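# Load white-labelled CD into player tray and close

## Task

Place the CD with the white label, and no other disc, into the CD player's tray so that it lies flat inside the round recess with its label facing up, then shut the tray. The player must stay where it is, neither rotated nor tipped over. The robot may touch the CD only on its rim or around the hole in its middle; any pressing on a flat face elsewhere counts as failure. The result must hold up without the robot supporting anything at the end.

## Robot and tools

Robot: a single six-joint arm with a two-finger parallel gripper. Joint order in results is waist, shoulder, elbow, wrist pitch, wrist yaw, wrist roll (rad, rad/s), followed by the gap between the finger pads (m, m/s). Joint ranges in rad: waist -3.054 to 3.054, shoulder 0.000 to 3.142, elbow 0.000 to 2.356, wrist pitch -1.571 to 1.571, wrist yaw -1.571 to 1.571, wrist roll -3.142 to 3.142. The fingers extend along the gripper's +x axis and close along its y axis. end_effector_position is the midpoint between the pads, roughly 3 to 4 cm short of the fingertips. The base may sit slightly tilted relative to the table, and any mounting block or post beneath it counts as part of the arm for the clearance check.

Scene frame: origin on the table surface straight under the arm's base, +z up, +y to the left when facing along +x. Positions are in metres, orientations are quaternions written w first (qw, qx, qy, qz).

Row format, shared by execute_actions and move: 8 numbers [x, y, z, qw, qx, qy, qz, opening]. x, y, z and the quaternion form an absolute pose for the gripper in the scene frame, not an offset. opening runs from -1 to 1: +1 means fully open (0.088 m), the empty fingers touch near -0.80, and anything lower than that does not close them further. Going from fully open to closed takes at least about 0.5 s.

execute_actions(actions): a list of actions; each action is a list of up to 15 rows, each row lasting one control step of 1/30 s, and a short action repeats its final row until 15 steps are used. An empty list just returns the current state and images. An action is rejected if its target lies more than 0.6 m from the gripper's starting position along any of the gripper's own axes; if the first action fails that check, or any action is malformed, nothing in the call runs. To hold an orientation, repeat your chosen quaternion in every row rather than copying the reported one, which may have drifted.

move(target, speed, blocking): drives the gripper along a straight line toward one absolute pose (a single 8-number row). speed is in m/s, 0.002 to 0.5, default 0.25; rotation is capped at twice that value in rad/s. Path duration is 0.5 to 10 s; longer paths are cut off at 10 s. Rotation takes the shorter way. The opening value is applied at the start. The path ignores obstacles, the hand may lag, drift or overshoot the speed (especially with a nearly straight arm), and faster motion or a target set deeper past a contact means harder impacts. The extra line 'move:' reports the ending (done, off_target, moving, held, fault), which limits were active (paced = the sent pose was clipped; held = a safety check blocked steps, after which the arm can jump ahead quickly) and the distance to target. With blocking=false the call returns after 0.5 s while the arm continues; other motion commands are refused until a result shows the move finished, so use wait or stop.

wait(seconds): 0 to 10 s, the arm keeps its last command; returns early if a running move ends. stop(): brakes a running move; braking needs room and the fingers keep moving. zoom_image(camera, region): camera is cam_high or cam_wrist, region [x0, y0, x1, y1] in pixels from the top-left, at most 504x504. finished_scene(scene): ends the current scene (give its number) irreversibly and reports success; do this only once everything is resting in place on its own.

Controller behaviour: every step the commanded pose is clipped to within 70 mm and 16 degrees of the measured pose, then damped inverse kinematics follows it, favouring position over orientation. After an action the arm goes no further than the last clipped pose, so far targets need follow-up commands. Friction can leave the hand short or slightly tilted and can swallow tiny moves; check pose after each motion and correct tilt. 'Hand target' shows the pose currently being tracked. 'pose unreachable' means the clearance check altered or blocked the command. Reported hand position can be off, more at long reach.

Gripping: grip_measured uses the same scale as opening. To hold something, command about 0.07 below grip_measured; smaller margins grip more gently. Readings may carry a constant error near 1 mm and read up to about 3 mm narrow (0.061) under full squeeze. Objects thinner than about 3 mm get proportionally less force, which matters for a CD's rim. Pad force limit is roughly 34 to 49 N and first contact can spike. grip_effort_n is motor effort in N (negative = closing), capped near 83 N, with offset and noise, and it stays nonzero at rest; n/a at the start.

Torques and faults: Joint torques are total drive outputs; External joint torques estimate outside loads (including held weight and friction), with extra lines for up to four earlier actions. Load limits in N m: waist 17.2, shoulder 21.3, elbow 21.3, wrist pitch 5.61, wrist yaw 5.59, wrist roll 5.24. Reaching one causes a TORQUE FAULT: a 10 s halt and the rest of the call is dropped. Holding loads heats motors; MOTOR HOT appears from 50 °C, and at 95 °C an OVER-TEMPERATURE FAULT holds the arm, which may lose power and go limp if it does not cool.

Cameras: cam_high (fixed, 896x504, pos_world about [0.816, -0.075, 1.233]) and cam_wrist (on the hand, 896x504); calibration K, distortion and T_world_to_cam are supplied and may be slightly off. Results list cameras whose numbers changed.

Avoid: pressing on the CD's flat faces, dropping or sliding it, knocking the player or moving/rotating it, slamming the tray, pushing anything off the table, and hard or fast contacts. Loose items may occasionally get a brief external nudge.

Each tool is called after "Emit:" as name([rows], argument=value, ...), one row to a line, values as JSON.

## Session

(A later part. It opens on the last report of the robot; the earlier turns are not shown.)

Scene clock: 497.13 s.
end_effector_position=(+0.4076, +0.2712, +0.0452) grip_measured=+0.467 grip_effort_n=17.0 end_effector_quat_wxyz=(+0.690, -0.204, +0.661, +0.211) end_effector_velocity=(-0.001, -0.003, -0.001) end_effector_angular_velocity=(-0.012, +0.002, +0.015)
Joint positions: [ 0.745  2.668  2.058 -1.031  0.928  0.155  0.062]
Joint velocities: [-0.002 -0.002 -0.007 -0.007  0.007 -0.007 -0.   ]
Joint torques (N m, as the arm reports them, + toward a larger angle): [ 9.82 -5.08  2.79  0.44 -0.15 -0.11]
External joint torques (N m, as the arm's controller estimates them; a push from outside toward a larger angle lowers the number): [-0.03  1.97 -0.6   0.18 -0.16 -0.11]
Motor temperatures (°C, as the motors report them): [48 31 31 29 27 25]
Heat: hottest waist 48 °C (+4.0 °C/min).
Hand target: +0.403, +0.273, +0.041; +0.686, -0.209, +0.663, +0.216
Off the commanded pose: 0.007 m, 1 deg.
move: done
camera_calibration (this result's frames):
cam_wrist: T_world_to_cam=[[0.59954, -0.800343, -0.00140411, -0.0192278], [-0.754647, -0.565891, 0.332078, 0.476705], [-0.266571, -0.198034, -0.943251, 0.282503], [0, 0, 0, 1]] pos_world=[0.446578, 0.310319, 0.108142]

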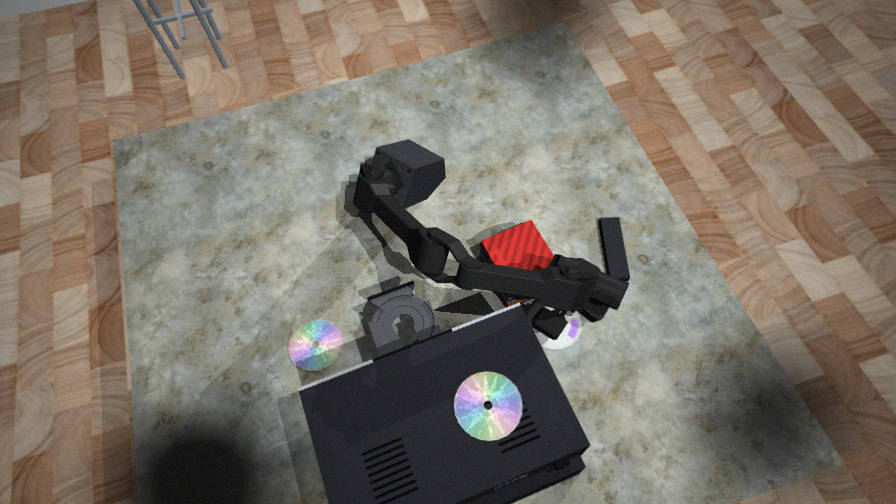

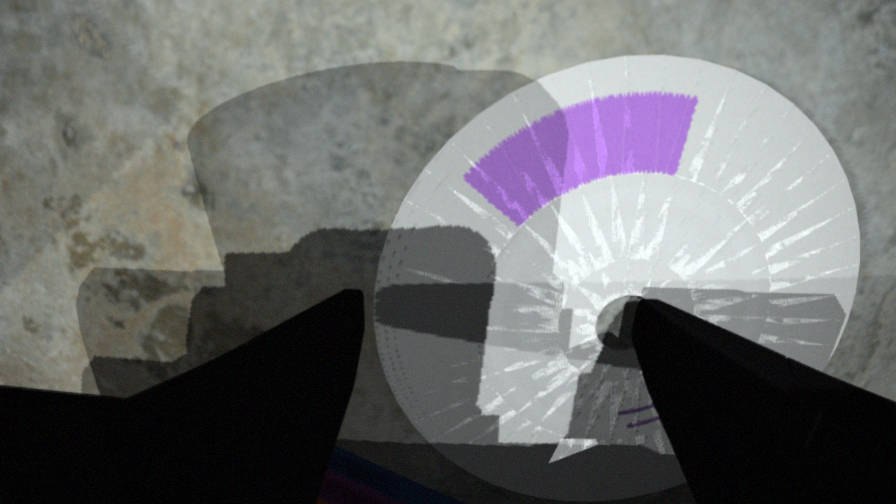

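Emit:
move(target=[0.3995,0.2725,0.0425,0.686,-0.209,0.663,0.216,0.47], speed=0.012)

Scene clock: 502.00 s.
end_effector_position=(+0.4021, +0.2718, +0.0419) grip_measured=+0.467 grip_effort_n=16.5 end_effector_quat_wxyz=(+0.687, -0.209, +0.662, +0.214) end_effector_velocity=(-0.001, -0.001, -0.001) end_effector_angular_velocity=(+0.000, +0.009, +0.027)
Joint positions: [ 0.745  2.668  2.037 -1.023  0.928  0.154  0.062]
Joint velocities: [-0.002 -0.002 -0.002 -0.007 -0.007 -0.022  0.   ]
Joint torques (N m, as the arm reports them, + toward a larger angle): [ 9.77 -6.33  2.5   0.36 -0.15  0.1 ]
External joint torques (N m, as the arm's controller estimates them; a push from outside toward a larger angle lowers the number): [-0.05  0.69 -0.86  0.11 -0.16  0.1 ]
Motor temperatures (°C, as the motors report them): [50 31 30 28 27 25]
Heat: hottest waist 50 °C (+6.0 °C/min). Fold the arm in close to its base before you think long.
Hand target: +0.400, +0.272, +0.042; +0.686, -0.209, +0.663, +0.216
Off the commanded pose: 0.003 m, 0 deg.
MOTOR HOT: a motor reached 50 °C. Now the hottest motor, joint 1 (waist), reports 50 °C. The temperature limit of the motors' drives, at which the controller stops the arm, is 95 °C. To cool a motor, set the load down, stop pushing, or move to a pose that needs little force.
move: done
camera_calibration (this result's frames):
cam_wrist: T_world_to_cam=[[0.60805, -0.793899, -0.000148547, -0.0207318], [-0.74674, -0.571994, 0.339413, 0.472191], [-0.269545, -0.206269, -0.940637, 0.281363], [0, 0, 0, 1]] pos_world=[0.44105, 0.311668, 0.10439]

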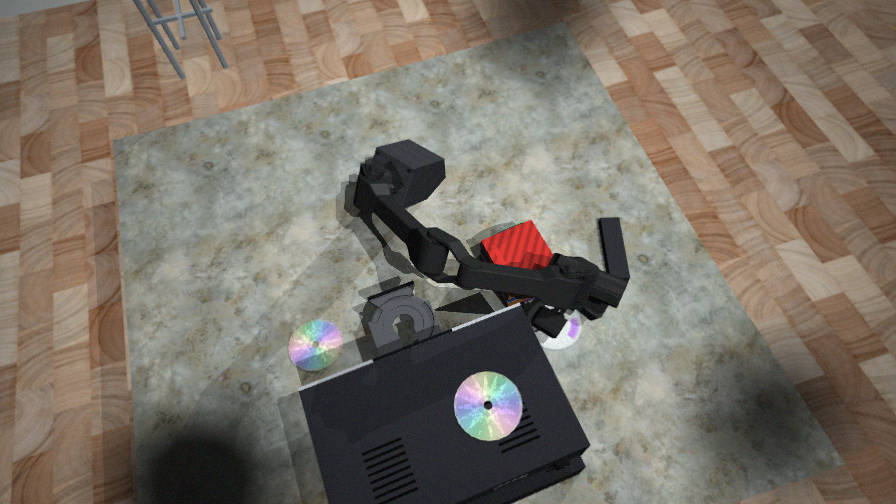

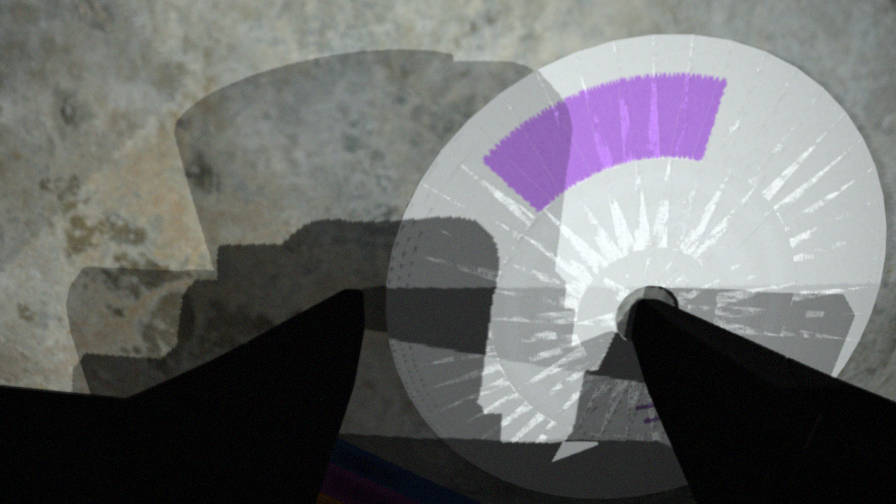

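Emit:
execute_actions([
  [[0.3995,0.2725,0.0385,0.686,-0.209,0.663,0.216,0.47]],
  [[0.3995,0.2725,0.0385,0.686,-0.209,0.663,0.216,0.38]],
  [[0.3995,0.2725,0.0385,0.686,-0.209,0.663,0.216,0.30]],
  [[0.3995,0.2725,0.0385,0.686,-0.209,0.663,0.216,0.26]],
  [[0.3995,0.2725,0.0385,0.686,-0.209,0.663,0.216,0.225]],
])

Scene clock: 514.10 s.
end_effector_position=(+0.4022, +0.2730, +0.0415) grip_measured=+0.234 grip_effort_n=-45.8 end_effector_quat_wxyz=(+0.689, -0.207, +0.660, +0.213) end_effector_velocity=(-0.002, -0.003, -0.005) end_effector_angular_velocity=(-0.016, +0.007, +0.002)
Joint positions: [ 0.745  2.665  2.027 -1.005  0.929  0.149  0.05 ]
Joint velocities: [-0.007  0.002 -0.007 -0.007  0.007  0.007 -0.   ]
Joint torques (N m, as the arm reports them, + toward a larger angle): [ 9.47 -5.9   2.5   0.46 -0.16 -0.08]
External joint torques (N m, as the arm's controller estimates them; a push from outside toward a larger angle lowers the number): [-0.24  0.99 -0.79  0.21 -0.17 -0.08]
External joint torques at the end of the 1st action: [-0.31  1.18 -0.9   0.5  -0.15 -0.12]
External joint torques at the end of the 2nd action: [-0.3   1.15 -0.92  0.22 -0.17 -0.09]
External joint torques at the end of the 3rd action: [-0.35  1.24 -0.88  0.2  -0.17 -0.07]
External joint torques at the end of the 4th action: [-0.33  1.1  -0.85  0.19 -0.17 -0.07]
Motor temperatures (°C, as the motors report them): [53 33 30 28 27 25]
Heat: hottest waist 53 °C (+12.2 °C/min). Fold the arm in close to its base before you think long.
Hand target: +0.399, +0.273, +0.039; +0.686, -0.209, +0.663, +0.216
Off the commanded pose: 0.004 m, 1 deg.
MOTOR HOT: still on. Now the hottest motor, joint 1 (waist), reports 53 °C; a drive's own limit is 95 °C.
camera_calibration (this result's frames):
cam_wrist: T_world_to_cam=[[0.605711, -0.795685, -0.000179772, -0.018396], [-0.750226, -0.571181, 0.333038, 0.474496], [-0.265096, -0.20159, -0.942913, 0.278216], [0, 0, 0, 1]] pos_world=[0.440876, 0.312471, 0.104305]

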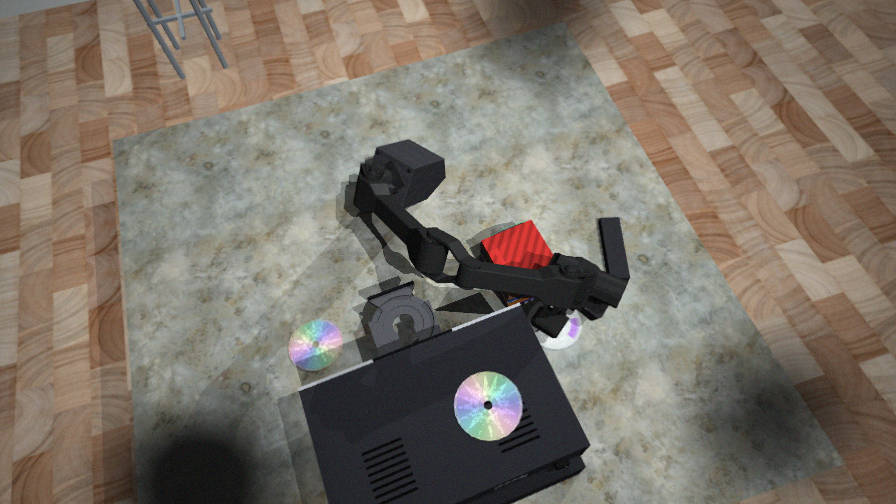

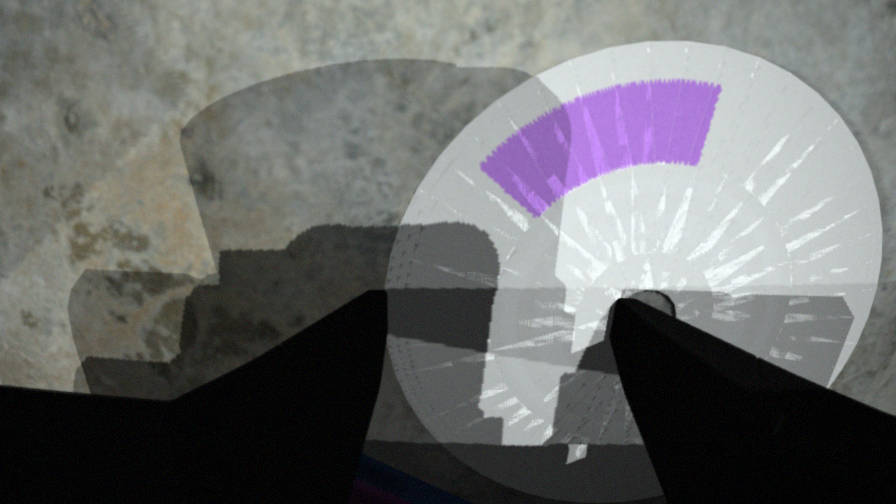

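Emit:
move(target=[0.41,0.274,0.06,0.697,-0.205,0.651,0.22,0.225], speed=0.03)

Emit:
move(target=[0.408,0.275,0.185,0.781,-0.173,0.547,0.247,0.225], speed=0.12)

Emit:
move(target=[0.31,0.24,0.20,0.781,-0.173,0.547,0.247,0.225], speed=0.15)

Scene clock: 521.50 s.
end_effector_position=(+0.4050, +0.2744, +0.0528) grip_measured=+0.233 grip_effort_n=-44.9 end_effector_quat_wxyz=(+0.692, -0.211, +0.655, +0.219) end_effector_velocity=(+0.000, -0.002, +0.001) end_effector_angular_velocity=(+0.003, +0.007, +0.008)
Joint positions: [ 0.763  2.665  2.056 -1.039  0.929  0.149  0.05 ]
Joint velocities: [-0.002 -0.007 -0.002 -0.007 -0.007 -0.007 -0.   ]
Joint torques (N m, as the arm reports them, + toward a larger angle): [10.44 -7.04  5.15  0.06 -0.12 -0.08]
External joint torques (N m, as the arm's controller estimates them; a push from outside toward a larger angle lowers the number): [ 0.6  -0.02  1.72 -0.22 -0.13 -0.08]
Motor temperatures (°C, as the motors report them): [54 33 30 28 27 25]
Heat: hottest waist 54 °C (+14.1 °C/min). Fold the arm in close to its base before you think long.
Hand target: +0.410, +0.274, +0.060; +0.697, -0.205, +0.651, +0.220
Off the commanded pose: 0.009 m, 1 deg.
MOTOR HOT: still on. Now the hottest motor, joint 1 (waist), reports 54 °C; a drive's own limit is 95 °C.
move: off_target
camera_calibration (this result's frames):
cam_wrist: T_world_to_cam=[[0.616688, -0.787207, 0.00097893, -0.0257959], [-0.745436, -0.583564, 0.322148, 0.475749], [-0.253026, -0.199394, -0.946689, 0.28468], [0, 0, 0, 1]] pos_world=[0.442579, 0.314086, 0.116268]

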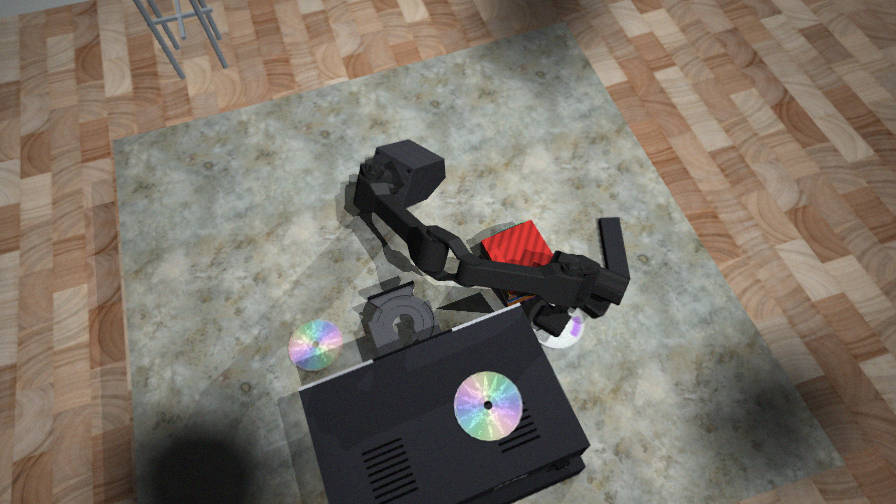

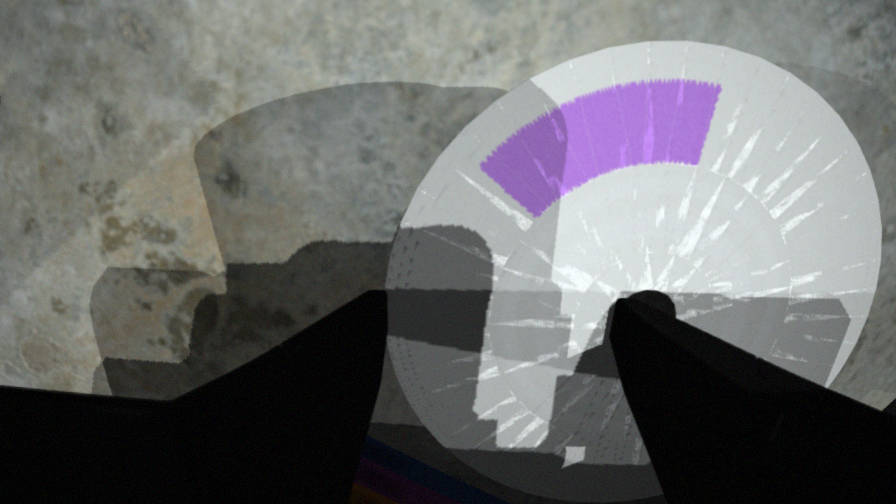

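Scene clock: 523.13 s.
end_effector_position=(+0.4078, +0.2764, +0.1828) grip_measured=+0.233 grip_effort_n=-44.9 end_effector_quat_wxyz=(+0.779, -0.170, +0.550, +0.247) end_effector_velocity=(-0.002, -0.003, -0.003) end_effector_angular_velocity=(-0.015, +0.003, +0.002)
Joint positions: [ 0.979  2.422  1.898 -0.931  0.966  0.13   0.05 ]
Joint velocities: [-0.002 -0.002 -0.012 -0.007  0.007  0.007 -0.   ]
Joint torques (N m, as the arm reports them, + toward a larger angle): [ 9.32 -5.83  3.51  0.89  0.13 -0.08]
External joint torques (N m, as the arm's controller estimates them; a push from outside toward a larger angle lowers the number): [ 0.31  0.35 -0.62  0.2   0.1  -0.08]
Motor temperatures (°C, as the motors report them): [54 33 30 28 27 25]
Heat: hottest waist 54 °C (+15.2 °C/min). Fold the arm in close to its base before you think long.
Hand target: +0.408, +0.275, +0.185; +0.781, -0.172, +0.547, +0.246
Off the commanded pose: 0.003 m, 1 deg.
MOTOR HOT: still on. Now the hottest motor, joint 1 (waist), reports 54 °C; a drive's own limit is 95 °C.
move: done
camera_calibration (this result's frames):
cam_wrist: T_world_to_cam=[[0.608656, -0.793424, 0.00396145, -0.0216088], [-0.792962, -0.608114, 0.0375269, 0.515292], [-0.0273658, -0.0259823, -0.999288, 0.278453], [0, 0, 0, 1]] pos_world=[0.429379, 0.303446, 0.259003]

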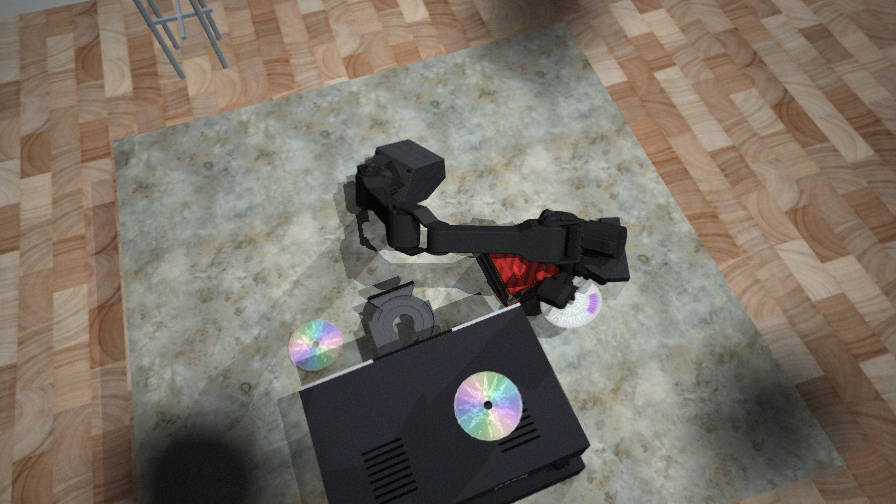

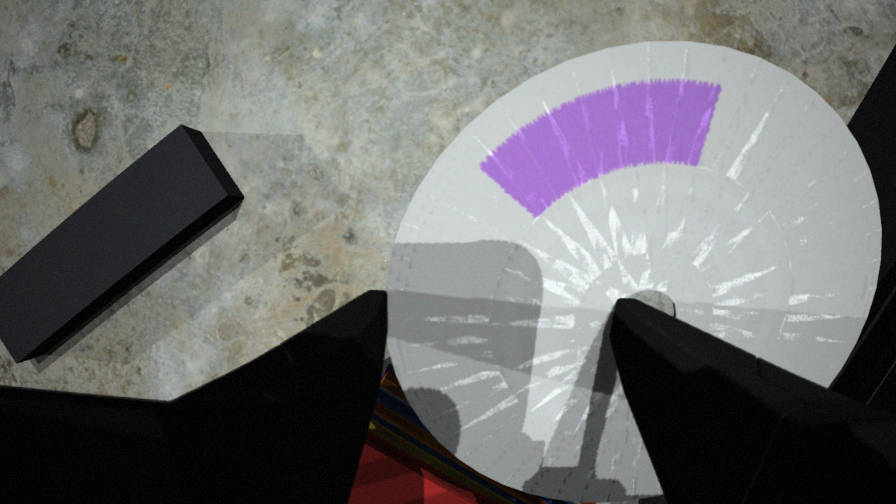

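Scene clock: 524.27 s.
end_effector_position=(+0.3115, +0.2426, +0.1985) grip_measured=+0.233 grip_effort_n=-44.9 end_effector_quat_wxyz=(+0.780, -0.171, +0.548, +0.248) end_effector_velocity=(-0.003, -0.006, -0.002) end_effector_angular_velocity=(-0.011, +0.012, +0.009)
Joint positions: [ 1.137  2.21   1.463 -0.93   0.968  0.399  0.05 ]
Joint velocities: [-0.002 -0.012 -0.012 -0.022 -0.007  0.007 -0.   ]
Joint torques (N m, as the arm reports them, + toward a larger angle): [ 7.53 -4.72  3.76  0.51  0.16  0.12]
External joint torques (N m, as the arm's controller estimates them; a push from outside toward a larger angle lowers the number): [ 0.39  0.08 -0.64 -0.14  0.05  0.12]
Motor temperatures (°C, as the motors report them): [54 33 30 28 27 25]
Heat: hottest waist 54 °C (+15.2 °C/min). Fold the arm in close to its base before you think long.
Hand target: +0.310, +0.240, +0.200; +0.782, -0.173, +0.546, +0.247
Off the commanded pose: 0.003 m, 0 deg.
MOTOR HOT: still on. Now the hottest motor, joint 1 (waist), reports 54 °C; a drive's own limit is 95 °C.
move: done
camera_calibration (this result's frames):
cam_wrist: T_world_to_cam=[[0.611162, -0.791482, 0.00617129, 0.0083583], [-0.791177, -0.610665, 0.0335746, 0.418596], [-0.0228051, -0.0254021, -0.999417, 0.289124], [0, 0, 0, 1]] pos_world=[0.332669, 0.269582, 0.27485]

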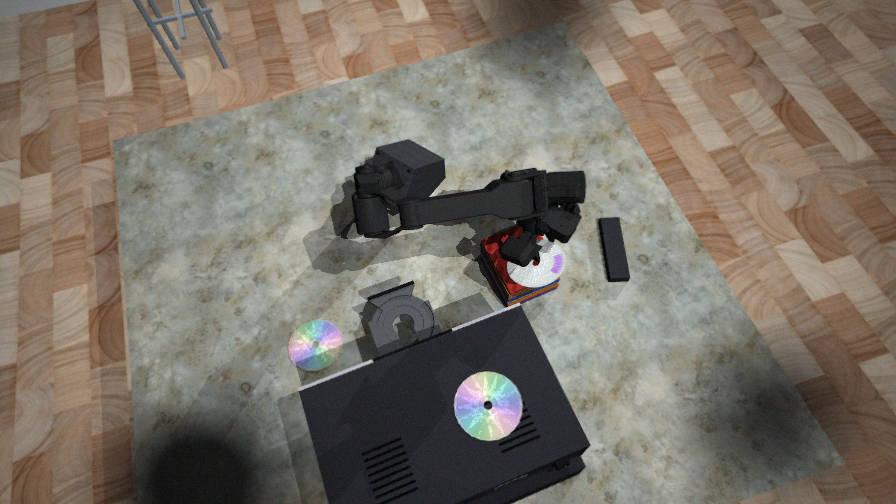

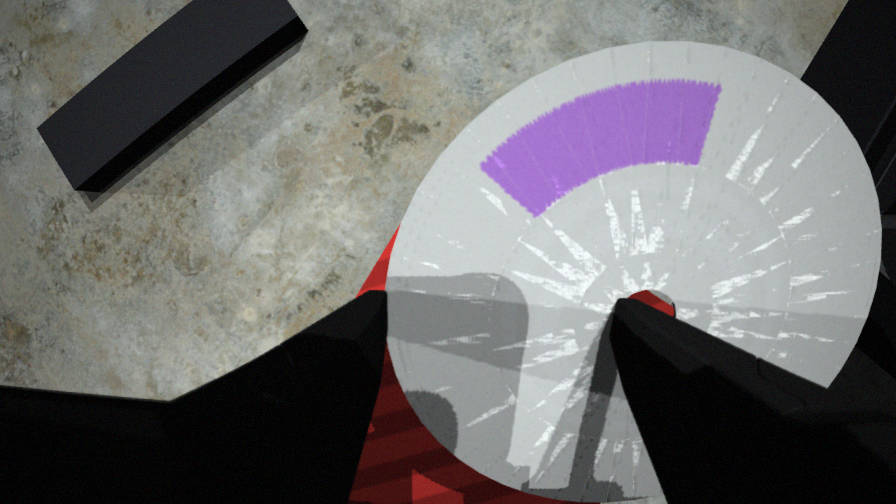

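Emit:
move(target=[0.315,0.0,0.205,0.718,-0.241,0.581,0.298,0.225], speed=0.2)

Emit:
move(target=[0.337,-0.05,0.182,0.67,-0.264,0.636,0.278,0.225], speed=0.06)

Emit:
zoom_image(camera="cam_high", region=[330, 240, 480, 380])

Scene clock: 533.70 s.
end_effector_position=(+0.3152, +0.0011, +0.2043) grip_measured=+0.233 grip_effort_n=-44.9 end_effector_quat_wxyz=(+0.719, -0.243, +0.580, +0.296) end_effector_velocity=(-0.001, -0.002, -0.001) end_effector_angular_velocity=(-0.006, +0.006, +0.035)
Joint positions: [ 0.96   1.452  1.193 -1.386  0.912  0.099  0.05 ]
Joint velocities: [-0.007 -0.002  0.002 -0.007 -0.007 -0.037 -0.   ]
Joint torques (N m, as the arm reports them, + toward a larger angle): [ 3.94 -1.2   4.24  0.39 -0.16 -0.14]
External joint torques (N m, as the arm's controller estimates them; a push from outside toward a larger angle lowers the number): [-0.21  0.06  0.55 -0.13 -0.18 -0.14]
Motor temperatures (°C, as the motors report them): [52 33 30 28 27 25]
Heat: hottest waist 52 °C (+13.1 °C/min). Fold the arm in close to its base before you think long.
Hand target: +0.315, -0.000, +0.204; +0.718, -0.242, +0.581, +0.298
Off the commanded pose: 0.001 m, 0 deg.
MOTOR HOT: still on. Now the hottest motor, joint 1 (waist), reports 52 °C; a drive's own limit is 95 °C.
move: done
camera_calibration (this result's frames):
cam_wrist: T_world_to_cam=[[0.739749, -0.672824, 0.00893947, -0.226262], [-0.664103, -0.727893, 0.170704, 0.205893], [-0.108346, -0.132214, -0.985282, 0.313061], [0, 0, 0, 1]] pos_world=[0.338031, 0.0390251, 0.27533]

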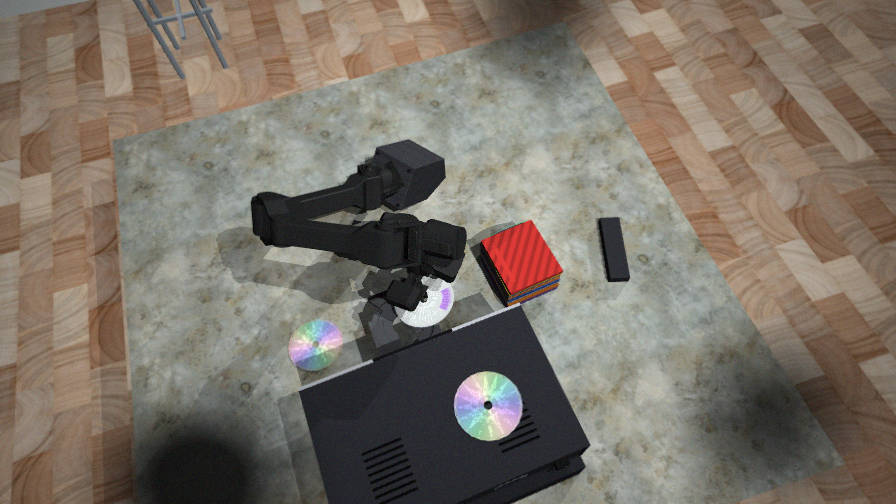

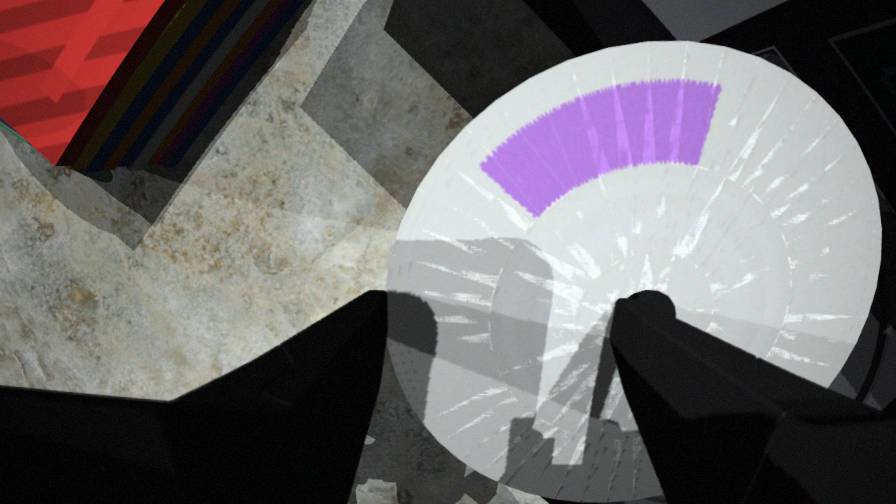

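Scene clock: 535.33 s.
end_effector_position=(+0.3345, -0.0492, +0.1816) grip_measured=+0.233 grip_effort_n=-44.9 end_effector_quat_wxyz=(+0.669, -0.263, +0.636, +0.279) end_effector_velocity=(-0.002, +0.003, -0.002) end_effector_angular_velocity=(+0.013, +0.018, +0.017)
Joint positions: [ 0.763  1.454  1.305 -1.499  0.912 -0.02   0.05 ]
Joint velocities: [-0.007  0.002 -0.002  0.007 -0.022 -0.022 -0.   ]
Joint torques (N m, as the arm reports them, + toward a larger angle): [ 4.07 -0.99  5.15  0.11  0.08 -0.09]
External joint torques (N m, as the arm's controller estimates them; a push from outside toward a larger angle lowers the number): [-0.13  1.15  1.77 -0.18  0.1  -0.1 ]
Motor temperatures (°C, as the motors report them): [51 33 30 28 27 25]
Heat: hottest waist 51 °C (+11.3 °C/min). Fold the arm in close to its base before you think long.
Hand target: +0.337, -0.050, +0.182; +0.670, -0.265, +0.636, +0.278
Off the commanded pose: 0.003 m, 0 deg.
MOTOR HOT: still on. Now the hottest motor, joint 1 (waist), reports 51 °C; a drive's own limit is 95 °C.
move: done
camera_calibration (this result's frames):
cam_wrist: T_world_to_cam=[[0.741163, -0.671293, -0.00653184, -0.271827], [-0.633723, -0.702828, 0.323153, 0.149387], [-0.221521, -0.23537, -0.946324, 0.311847], [0, 0, 0, 1]] pos_world=[0.365218, -0.00408292, 0.245058]

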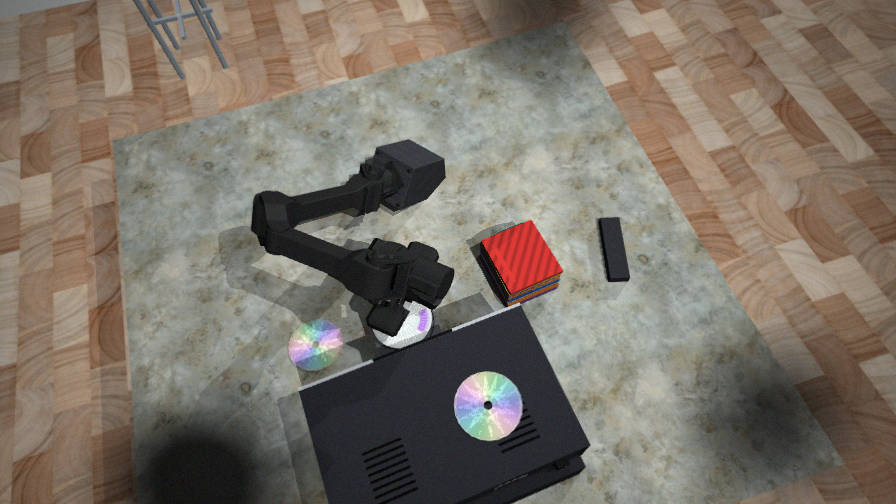

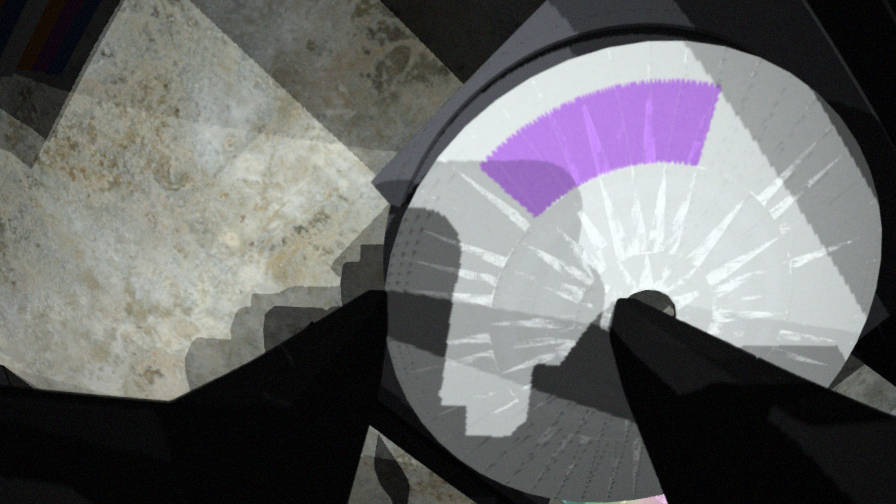

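Region (330, 240, 480, 380) of cam_high's 896x504 image, scaled by 3.360, with more detail than that image has; it fills the top 470 rows of this view, and the rest is white.

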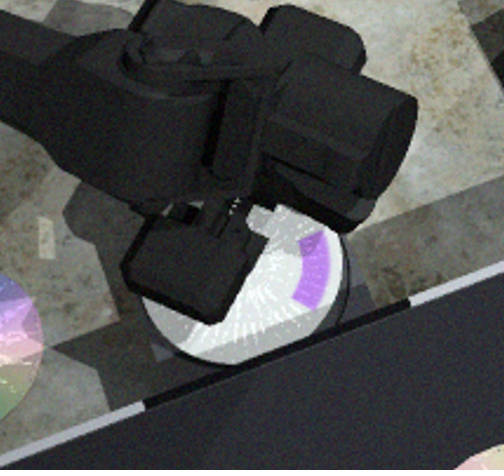

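Emit:
move(target=[0.337,-0.0485,0.172,0.67,-0.264,0.636,0.278,0.225], speed=0.02)

Scene clock: 543.90 s.
end_effector_position=(+0.3379, -0.0471, +0.1731) grip_measured=+0.233 grip_effort_n=-44.9 end_effector_quat_wxyz=(+0.670, -0.262, +0.636, +0.279) end_effector_velocity=(-0.001, +0.002, -0.001) end_effector_angular_velocity=(+0.022, +0.009, +0.001)
Joint positions: [ 0.731  1.453  1.286 -1.439  0.912 -0.07   0.05 ]
Joint velocities: [-0.007 -0.007 -0.007  0.022 -0.022 -0.022 -0.   ]
Joint torques (N m, as the arm reports them, + toward a larger angle): [ 3.96 -2.44  2.89  0.42  0.1  -0.07]
External joint torques (N m, as the arm's controller estimates them; a push from outside toward a larger angle lowers the number): [-0.32 -0.12 -0.49  0.13  0.12 -0.07]
Motor temperatures (°C, as the motors report them): [47 31 30 28 27 25]
Heat: hottest waist 47 °C (+5.0 °C/min).
Hand target: +0.337, -0.049, +0.172; +0.670, -0.264, +0.636, +0.278
Off the commanded pose: 0.002 m, 0 deg.
MOTOR HOT: cleared. Now the hottest motor, joint 1 (waist), reports 47 °C.
move: done
camera_calibration (this result's frames):
cam_wrist: T_world_to_cam=[[0.739296, -0.673328, -0.00836738, -0.272076], [-0.635457, -0.701719, 0.322156, 0.156534], [-0.222788, -0.232851, -0.94665, 0.305637], [0, 0, 0, 1]] pos_world=[0.368708, -0.00218521, 0.236627]

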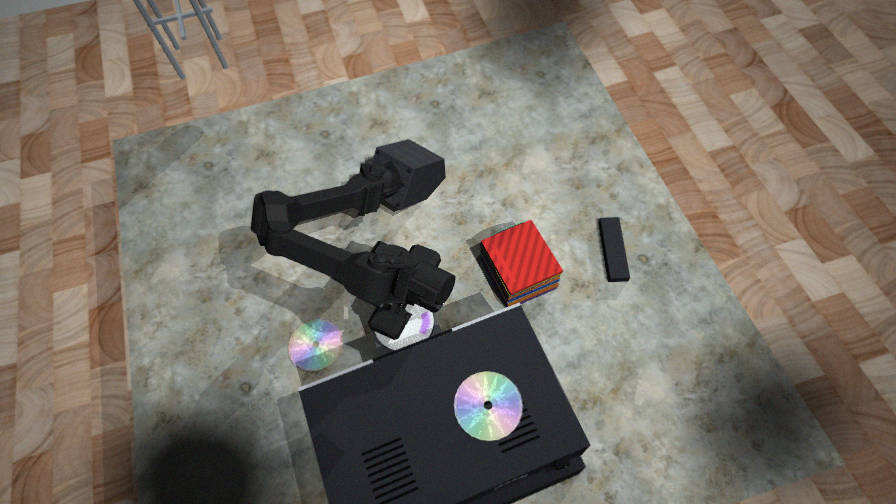

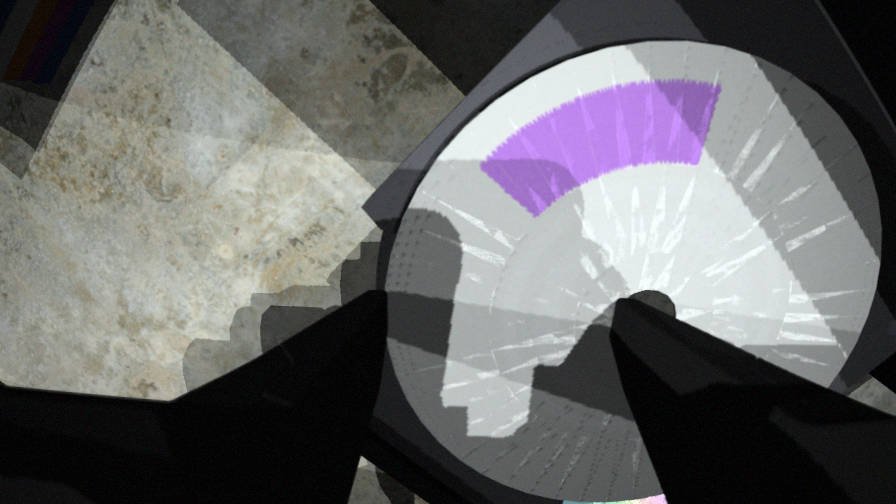

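Well aligned; lower a little with −0.7 mm x.

Emit:
move(target=[0.3363,-0.0485,0.1675,0.67,-0.264,0.636,0.278,0.225], speed=0.01)

Scene clock: 549.57 s.
end_effector_position=(+0.3373, -0.0469, +0.1686) grip_measured=+0.233 grip_effort_n=-44.9 end_effector_quat_wxyz=(+0.670, -0.262, +0.636, +0.280) end_effector_velocity=(-0.001, +0.000, -0.001) end_effector_angular_velocity=(+0.007, +0.003, +0.000)
Joint positions: [ 0.717  1.444  1.266 -1.408  0.912 -0.094  0.05 ]
Joint velocities: [-0.002 -0.007 -0.007  0.007 -0.007 -0.007 -0.   ]
Joint torques (N m, as the arm reports them, + toward a larger angle): [ 4.11 -2.37  2.57  0.45  0.09 -0.07]
External joint torques (N m, as the arm's controller estimates them; a push from outside toward a larger angle lowers the number): [-0.13  0.   -0.84  0.17  0.11 -0.07]
Motor temperatures (°C, as the motors report them): [45 31 30 28 27 25]
Heat: hottest waist 45 °C (+0.0 °C/min).
Hand target: +0.336, -0.048, +0.168; +0.670, -0.264, +0.636, +0.278
Off the commanded pose: 0.002 m, 0 deg.
move: done
camera_calibration (this result's frames):
cam_wrist: T_world_to_cam=[[0.739471, -0.673133, -0.0085643, -0.271529], [-0.635467, -0.702179, 0.321134, 0.15791], [-0.222179, -0.232027, -0.946995, 0.301177], [0, 0, 0, 1]] pos_world=[0.36805, -0.00201271, 0.232178]

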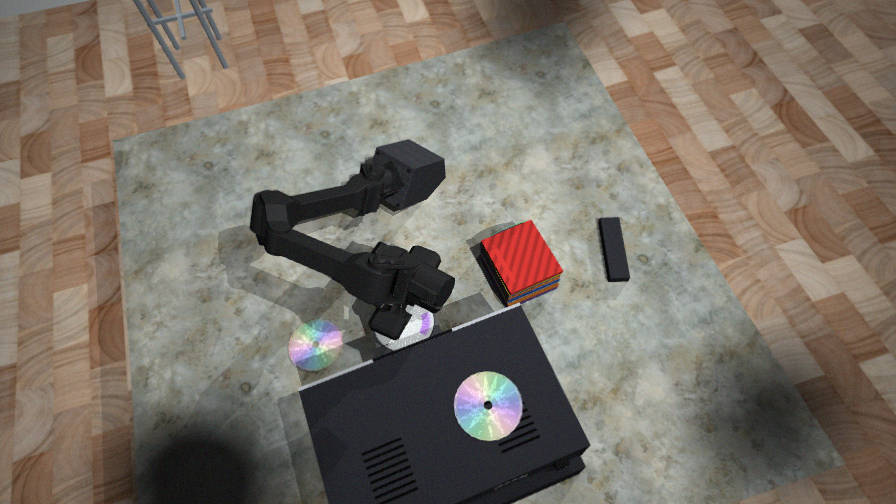

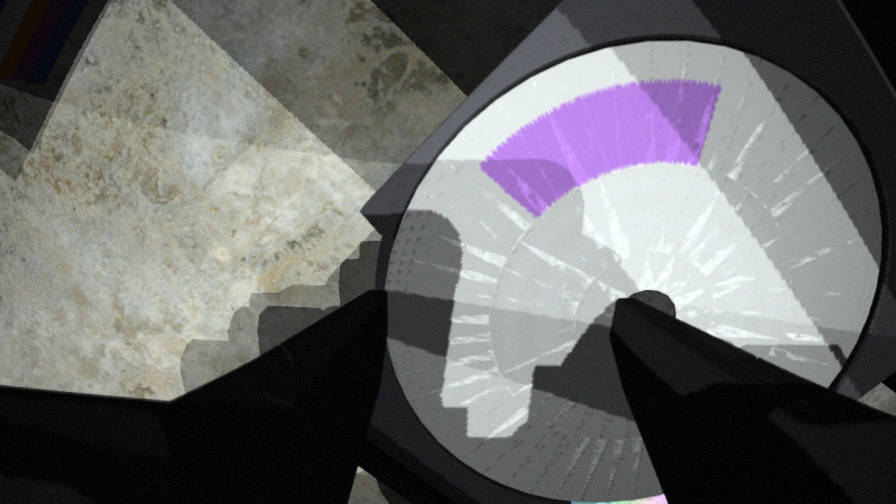

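Emit:
move(target=[0.3363,-0.0485,0.1655,0.67,-0.264,0.636,0.278,0.225], speed=0.01)

Emit:
execute_actions([
  [[0.3363,-0.0485,0.1655,0.67,-0.264,0.636,0.278,0.3]],
  [[0.3363,-0.0485,0.1655,0.67,-0.264,0.636,0.278,0.4]],
])

Emit:
move(target=[0.3363,-0.0485,0.186,0.67,-0.264,0.636,0.278,0.41], speed=0.02)

Scene clock: 577.83 s.
end_effector_position=(+0.3373, -0.0471, +0.1665) grip_measured=+0.233 grip_effort_n=-44.4 end_effector_quat_wxyz=(+0.670, -0.262, +0.636, +0.279) end_effector_velocity=(-0.004, +0.001, -0.001) end_effector_angular_velocity=(+0.012, +0.018, +0.027)
Joint positions: [ 0.71   1.441  1.258 -1.395  0.913 -0.106  0.05 ]
Joint velocities: [-0.002 -0.002 -0.002 -0.007 -0.022 -0.022  0.   ]
Joint torques (N m, as the arm reports them, + toward a larger angle): [ 4.04 -2.24  2.68  0.45  0.12 -0.06]
External joint torques (N m, as the arm's controller estimates them; a push from outside toward a larger angle lowers the number): [-0.23  0.16 -0.72  0.17  0.15 -0.06]
Motor temperatures (°C, as the motors report them): [40 29 30 28 27 25]
Heat: hottest waist 40 °C (-13.1 °C/min).
Hand target: +0.336, -0.049, +0.165; +0.670, -0.264, +0.636, +0.278
Off the commanded pose: 0.002 m, 0 deg.
move: done
camera_calibration (this result's frames):
cam_wrist: T_world_to_cam=[[0.739306, -0.673318, -0.00829799, -0.271667], [-0.635665, -0.701923, 0.321302, 0.158509], [-0.222163, -0.232266, -0.94694, 0.299128], [0, 0, 0, 1]] pos_world=[0.368059, -0.00217993, 0.230073]

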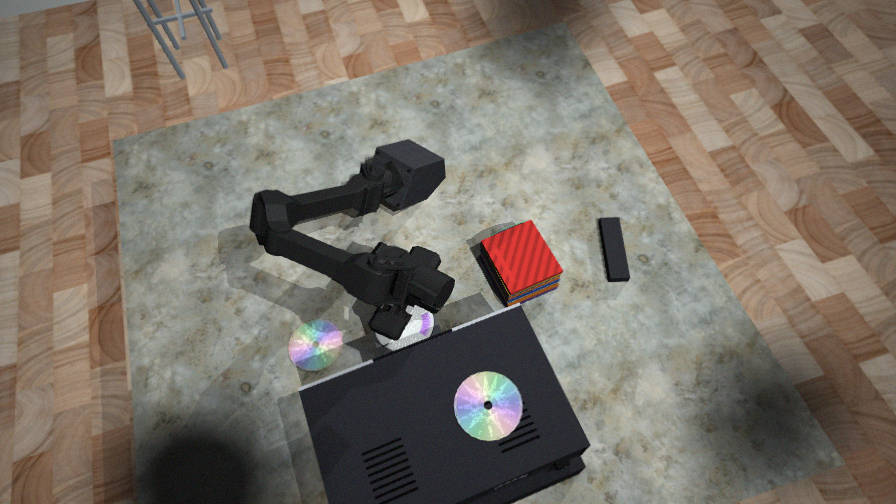

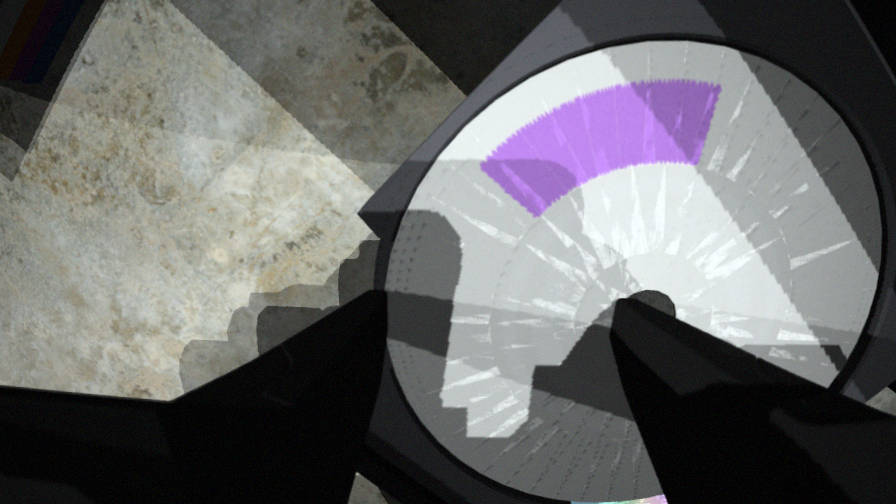

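Scene clock: 578.83 s.
end_effector_position=(+0.3374, -0.0471, +0.1666) grip_measured=+0.396 grip_effort_n=17.0 end_effector_quat_wxyz=(+0.670, -0.262, +0.636, +0.279) end_effector_velocity=(-0.002, +0.003, +0.001) end_effector_angular_velocity=(+0.015, +0.015, +0.016)
Joint positions: [ 0.71   1.44   1.258 -1.394  0.913 -0.106  0.058]
Joint velocities: [ 0.002  0.002  0.002 -0.007 -0.022 -0.007  0.   ]
Joint torques (N m, as the arm reports them, + toward a larger angle): [ 4.02 -2.34  2.83  0.44  0.08 -0.08]
External joint torques (N m, as the arm's controller estimates them; a push from outside toward a larger angle lowers the number): [-0.24  0.1  -0.61  0.16  0.11 -0.08]
External joint torques at the end of the 1st action: [-0.21  0.08 -0.58  0.16  0.1  -0.08]
Motor temperatures (°C, as the motors report them): [40 29 30 28 27 25]
Heat: hottest waist 40 °C (-14.1 °C/min).
Hand target: +0.336, -0.049, +0.166; +0.670, -0.264, +0.636, +0.278
Off the commanded pose: 0.002 m, 0 deg.
camera_calibration (this result's frames):
cam_wrist: T_world_to_cam=[[0.739198, -0.673442, -0.00782311, -0.271848], [-0.636033, -0.701862, 0.320704, 0.15877], [-0.221466, -0.232088, -0.947147, 0.299005], [0, 0, 0, 1]] pos_world=[0.368152, -0.00224379, 0.230156]

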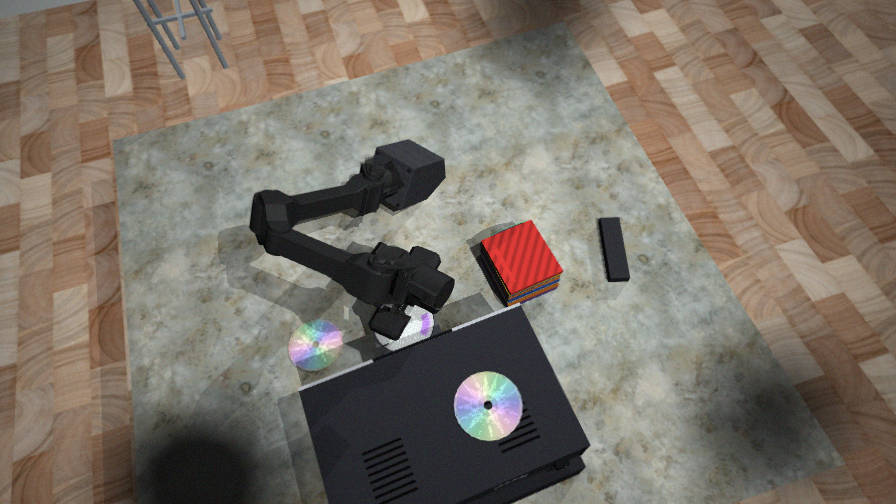

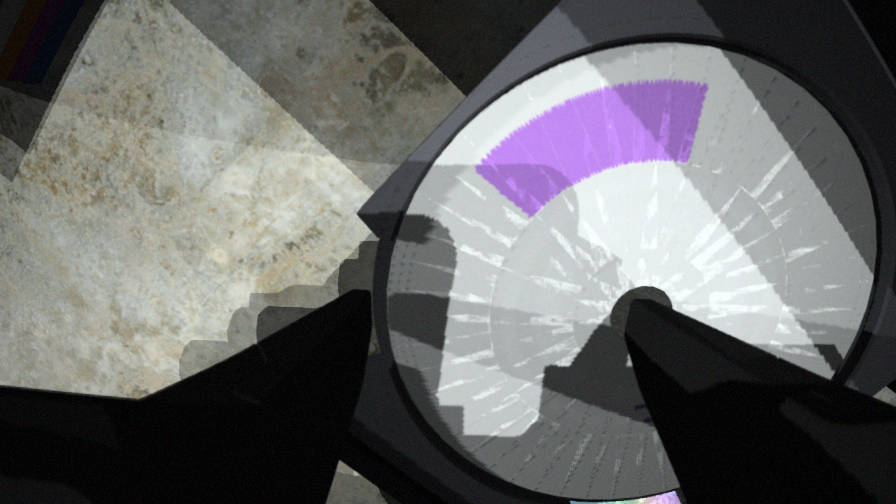

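Scene clock: 580.07 s.
end_effector_position=(+0.3346, -0.0494, +0.1841) grip_measured=+0.407 grip_effort_n=17.0 end_effector_quat_wxyz=(+0.668, -0.264, +0.637, +0.278) end_effector_velocity=(-0.003, -0.003, +0.000) end_effector_angular_velocity=(-0.004, +0.013, +0.020)
Joint positions: [ 0.771  1.461  1.316 -1.52   0.913 -0.002  0.059]
Joint velocities: [-0.002 -0.002  0.002 -0.022 -0.007 -0.007  0.   ]
Joint torques (N m, as the arm reports them, + toward a larger angle): [ 4.74 -1.05  5.22  0.09 -0.01  0.11]
External joint torques (N m, as the arm's controller estimates them; a push from outside toward a larger angle lowers the number): [ 0.49  1.14  1.83 -0.17  0.    0.11]
Motor temperatures (°C, as the motors report them): [40 29 30 28 27 25]
Heat: hottest waist 40 °C (-14.0 °C/min).
Hand target: +0.336, -0.049, +0.186; +0.670, -0.264, +0.636, +0.278
Off the commanded pose: 0.003 m, 0 deg.
move: done
camera_calibration (this result's frames):
cam_wrist: T_world_to_cam=[[0.740911, -0.671582, -0.00527825, -0.272131], [-0.633466, -0.701428, 0.326679, 0.1479], [-0.223094, -0.238697, -0.94512, 0.314292], [0, 0, 0, 1]] pos_world=[0.365431, -0.00399613, 0.247292]

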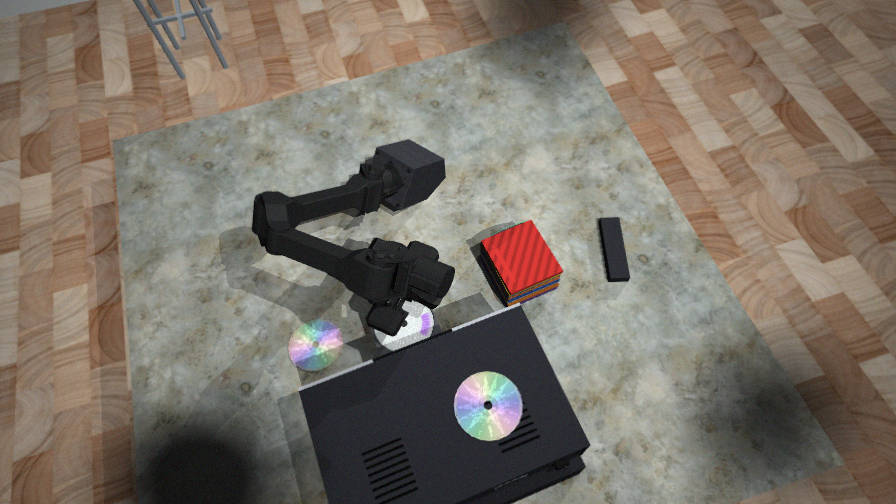

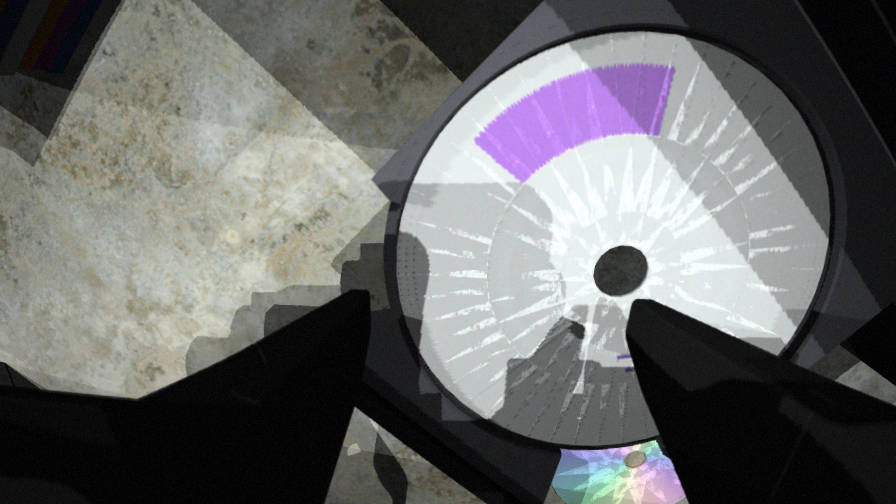

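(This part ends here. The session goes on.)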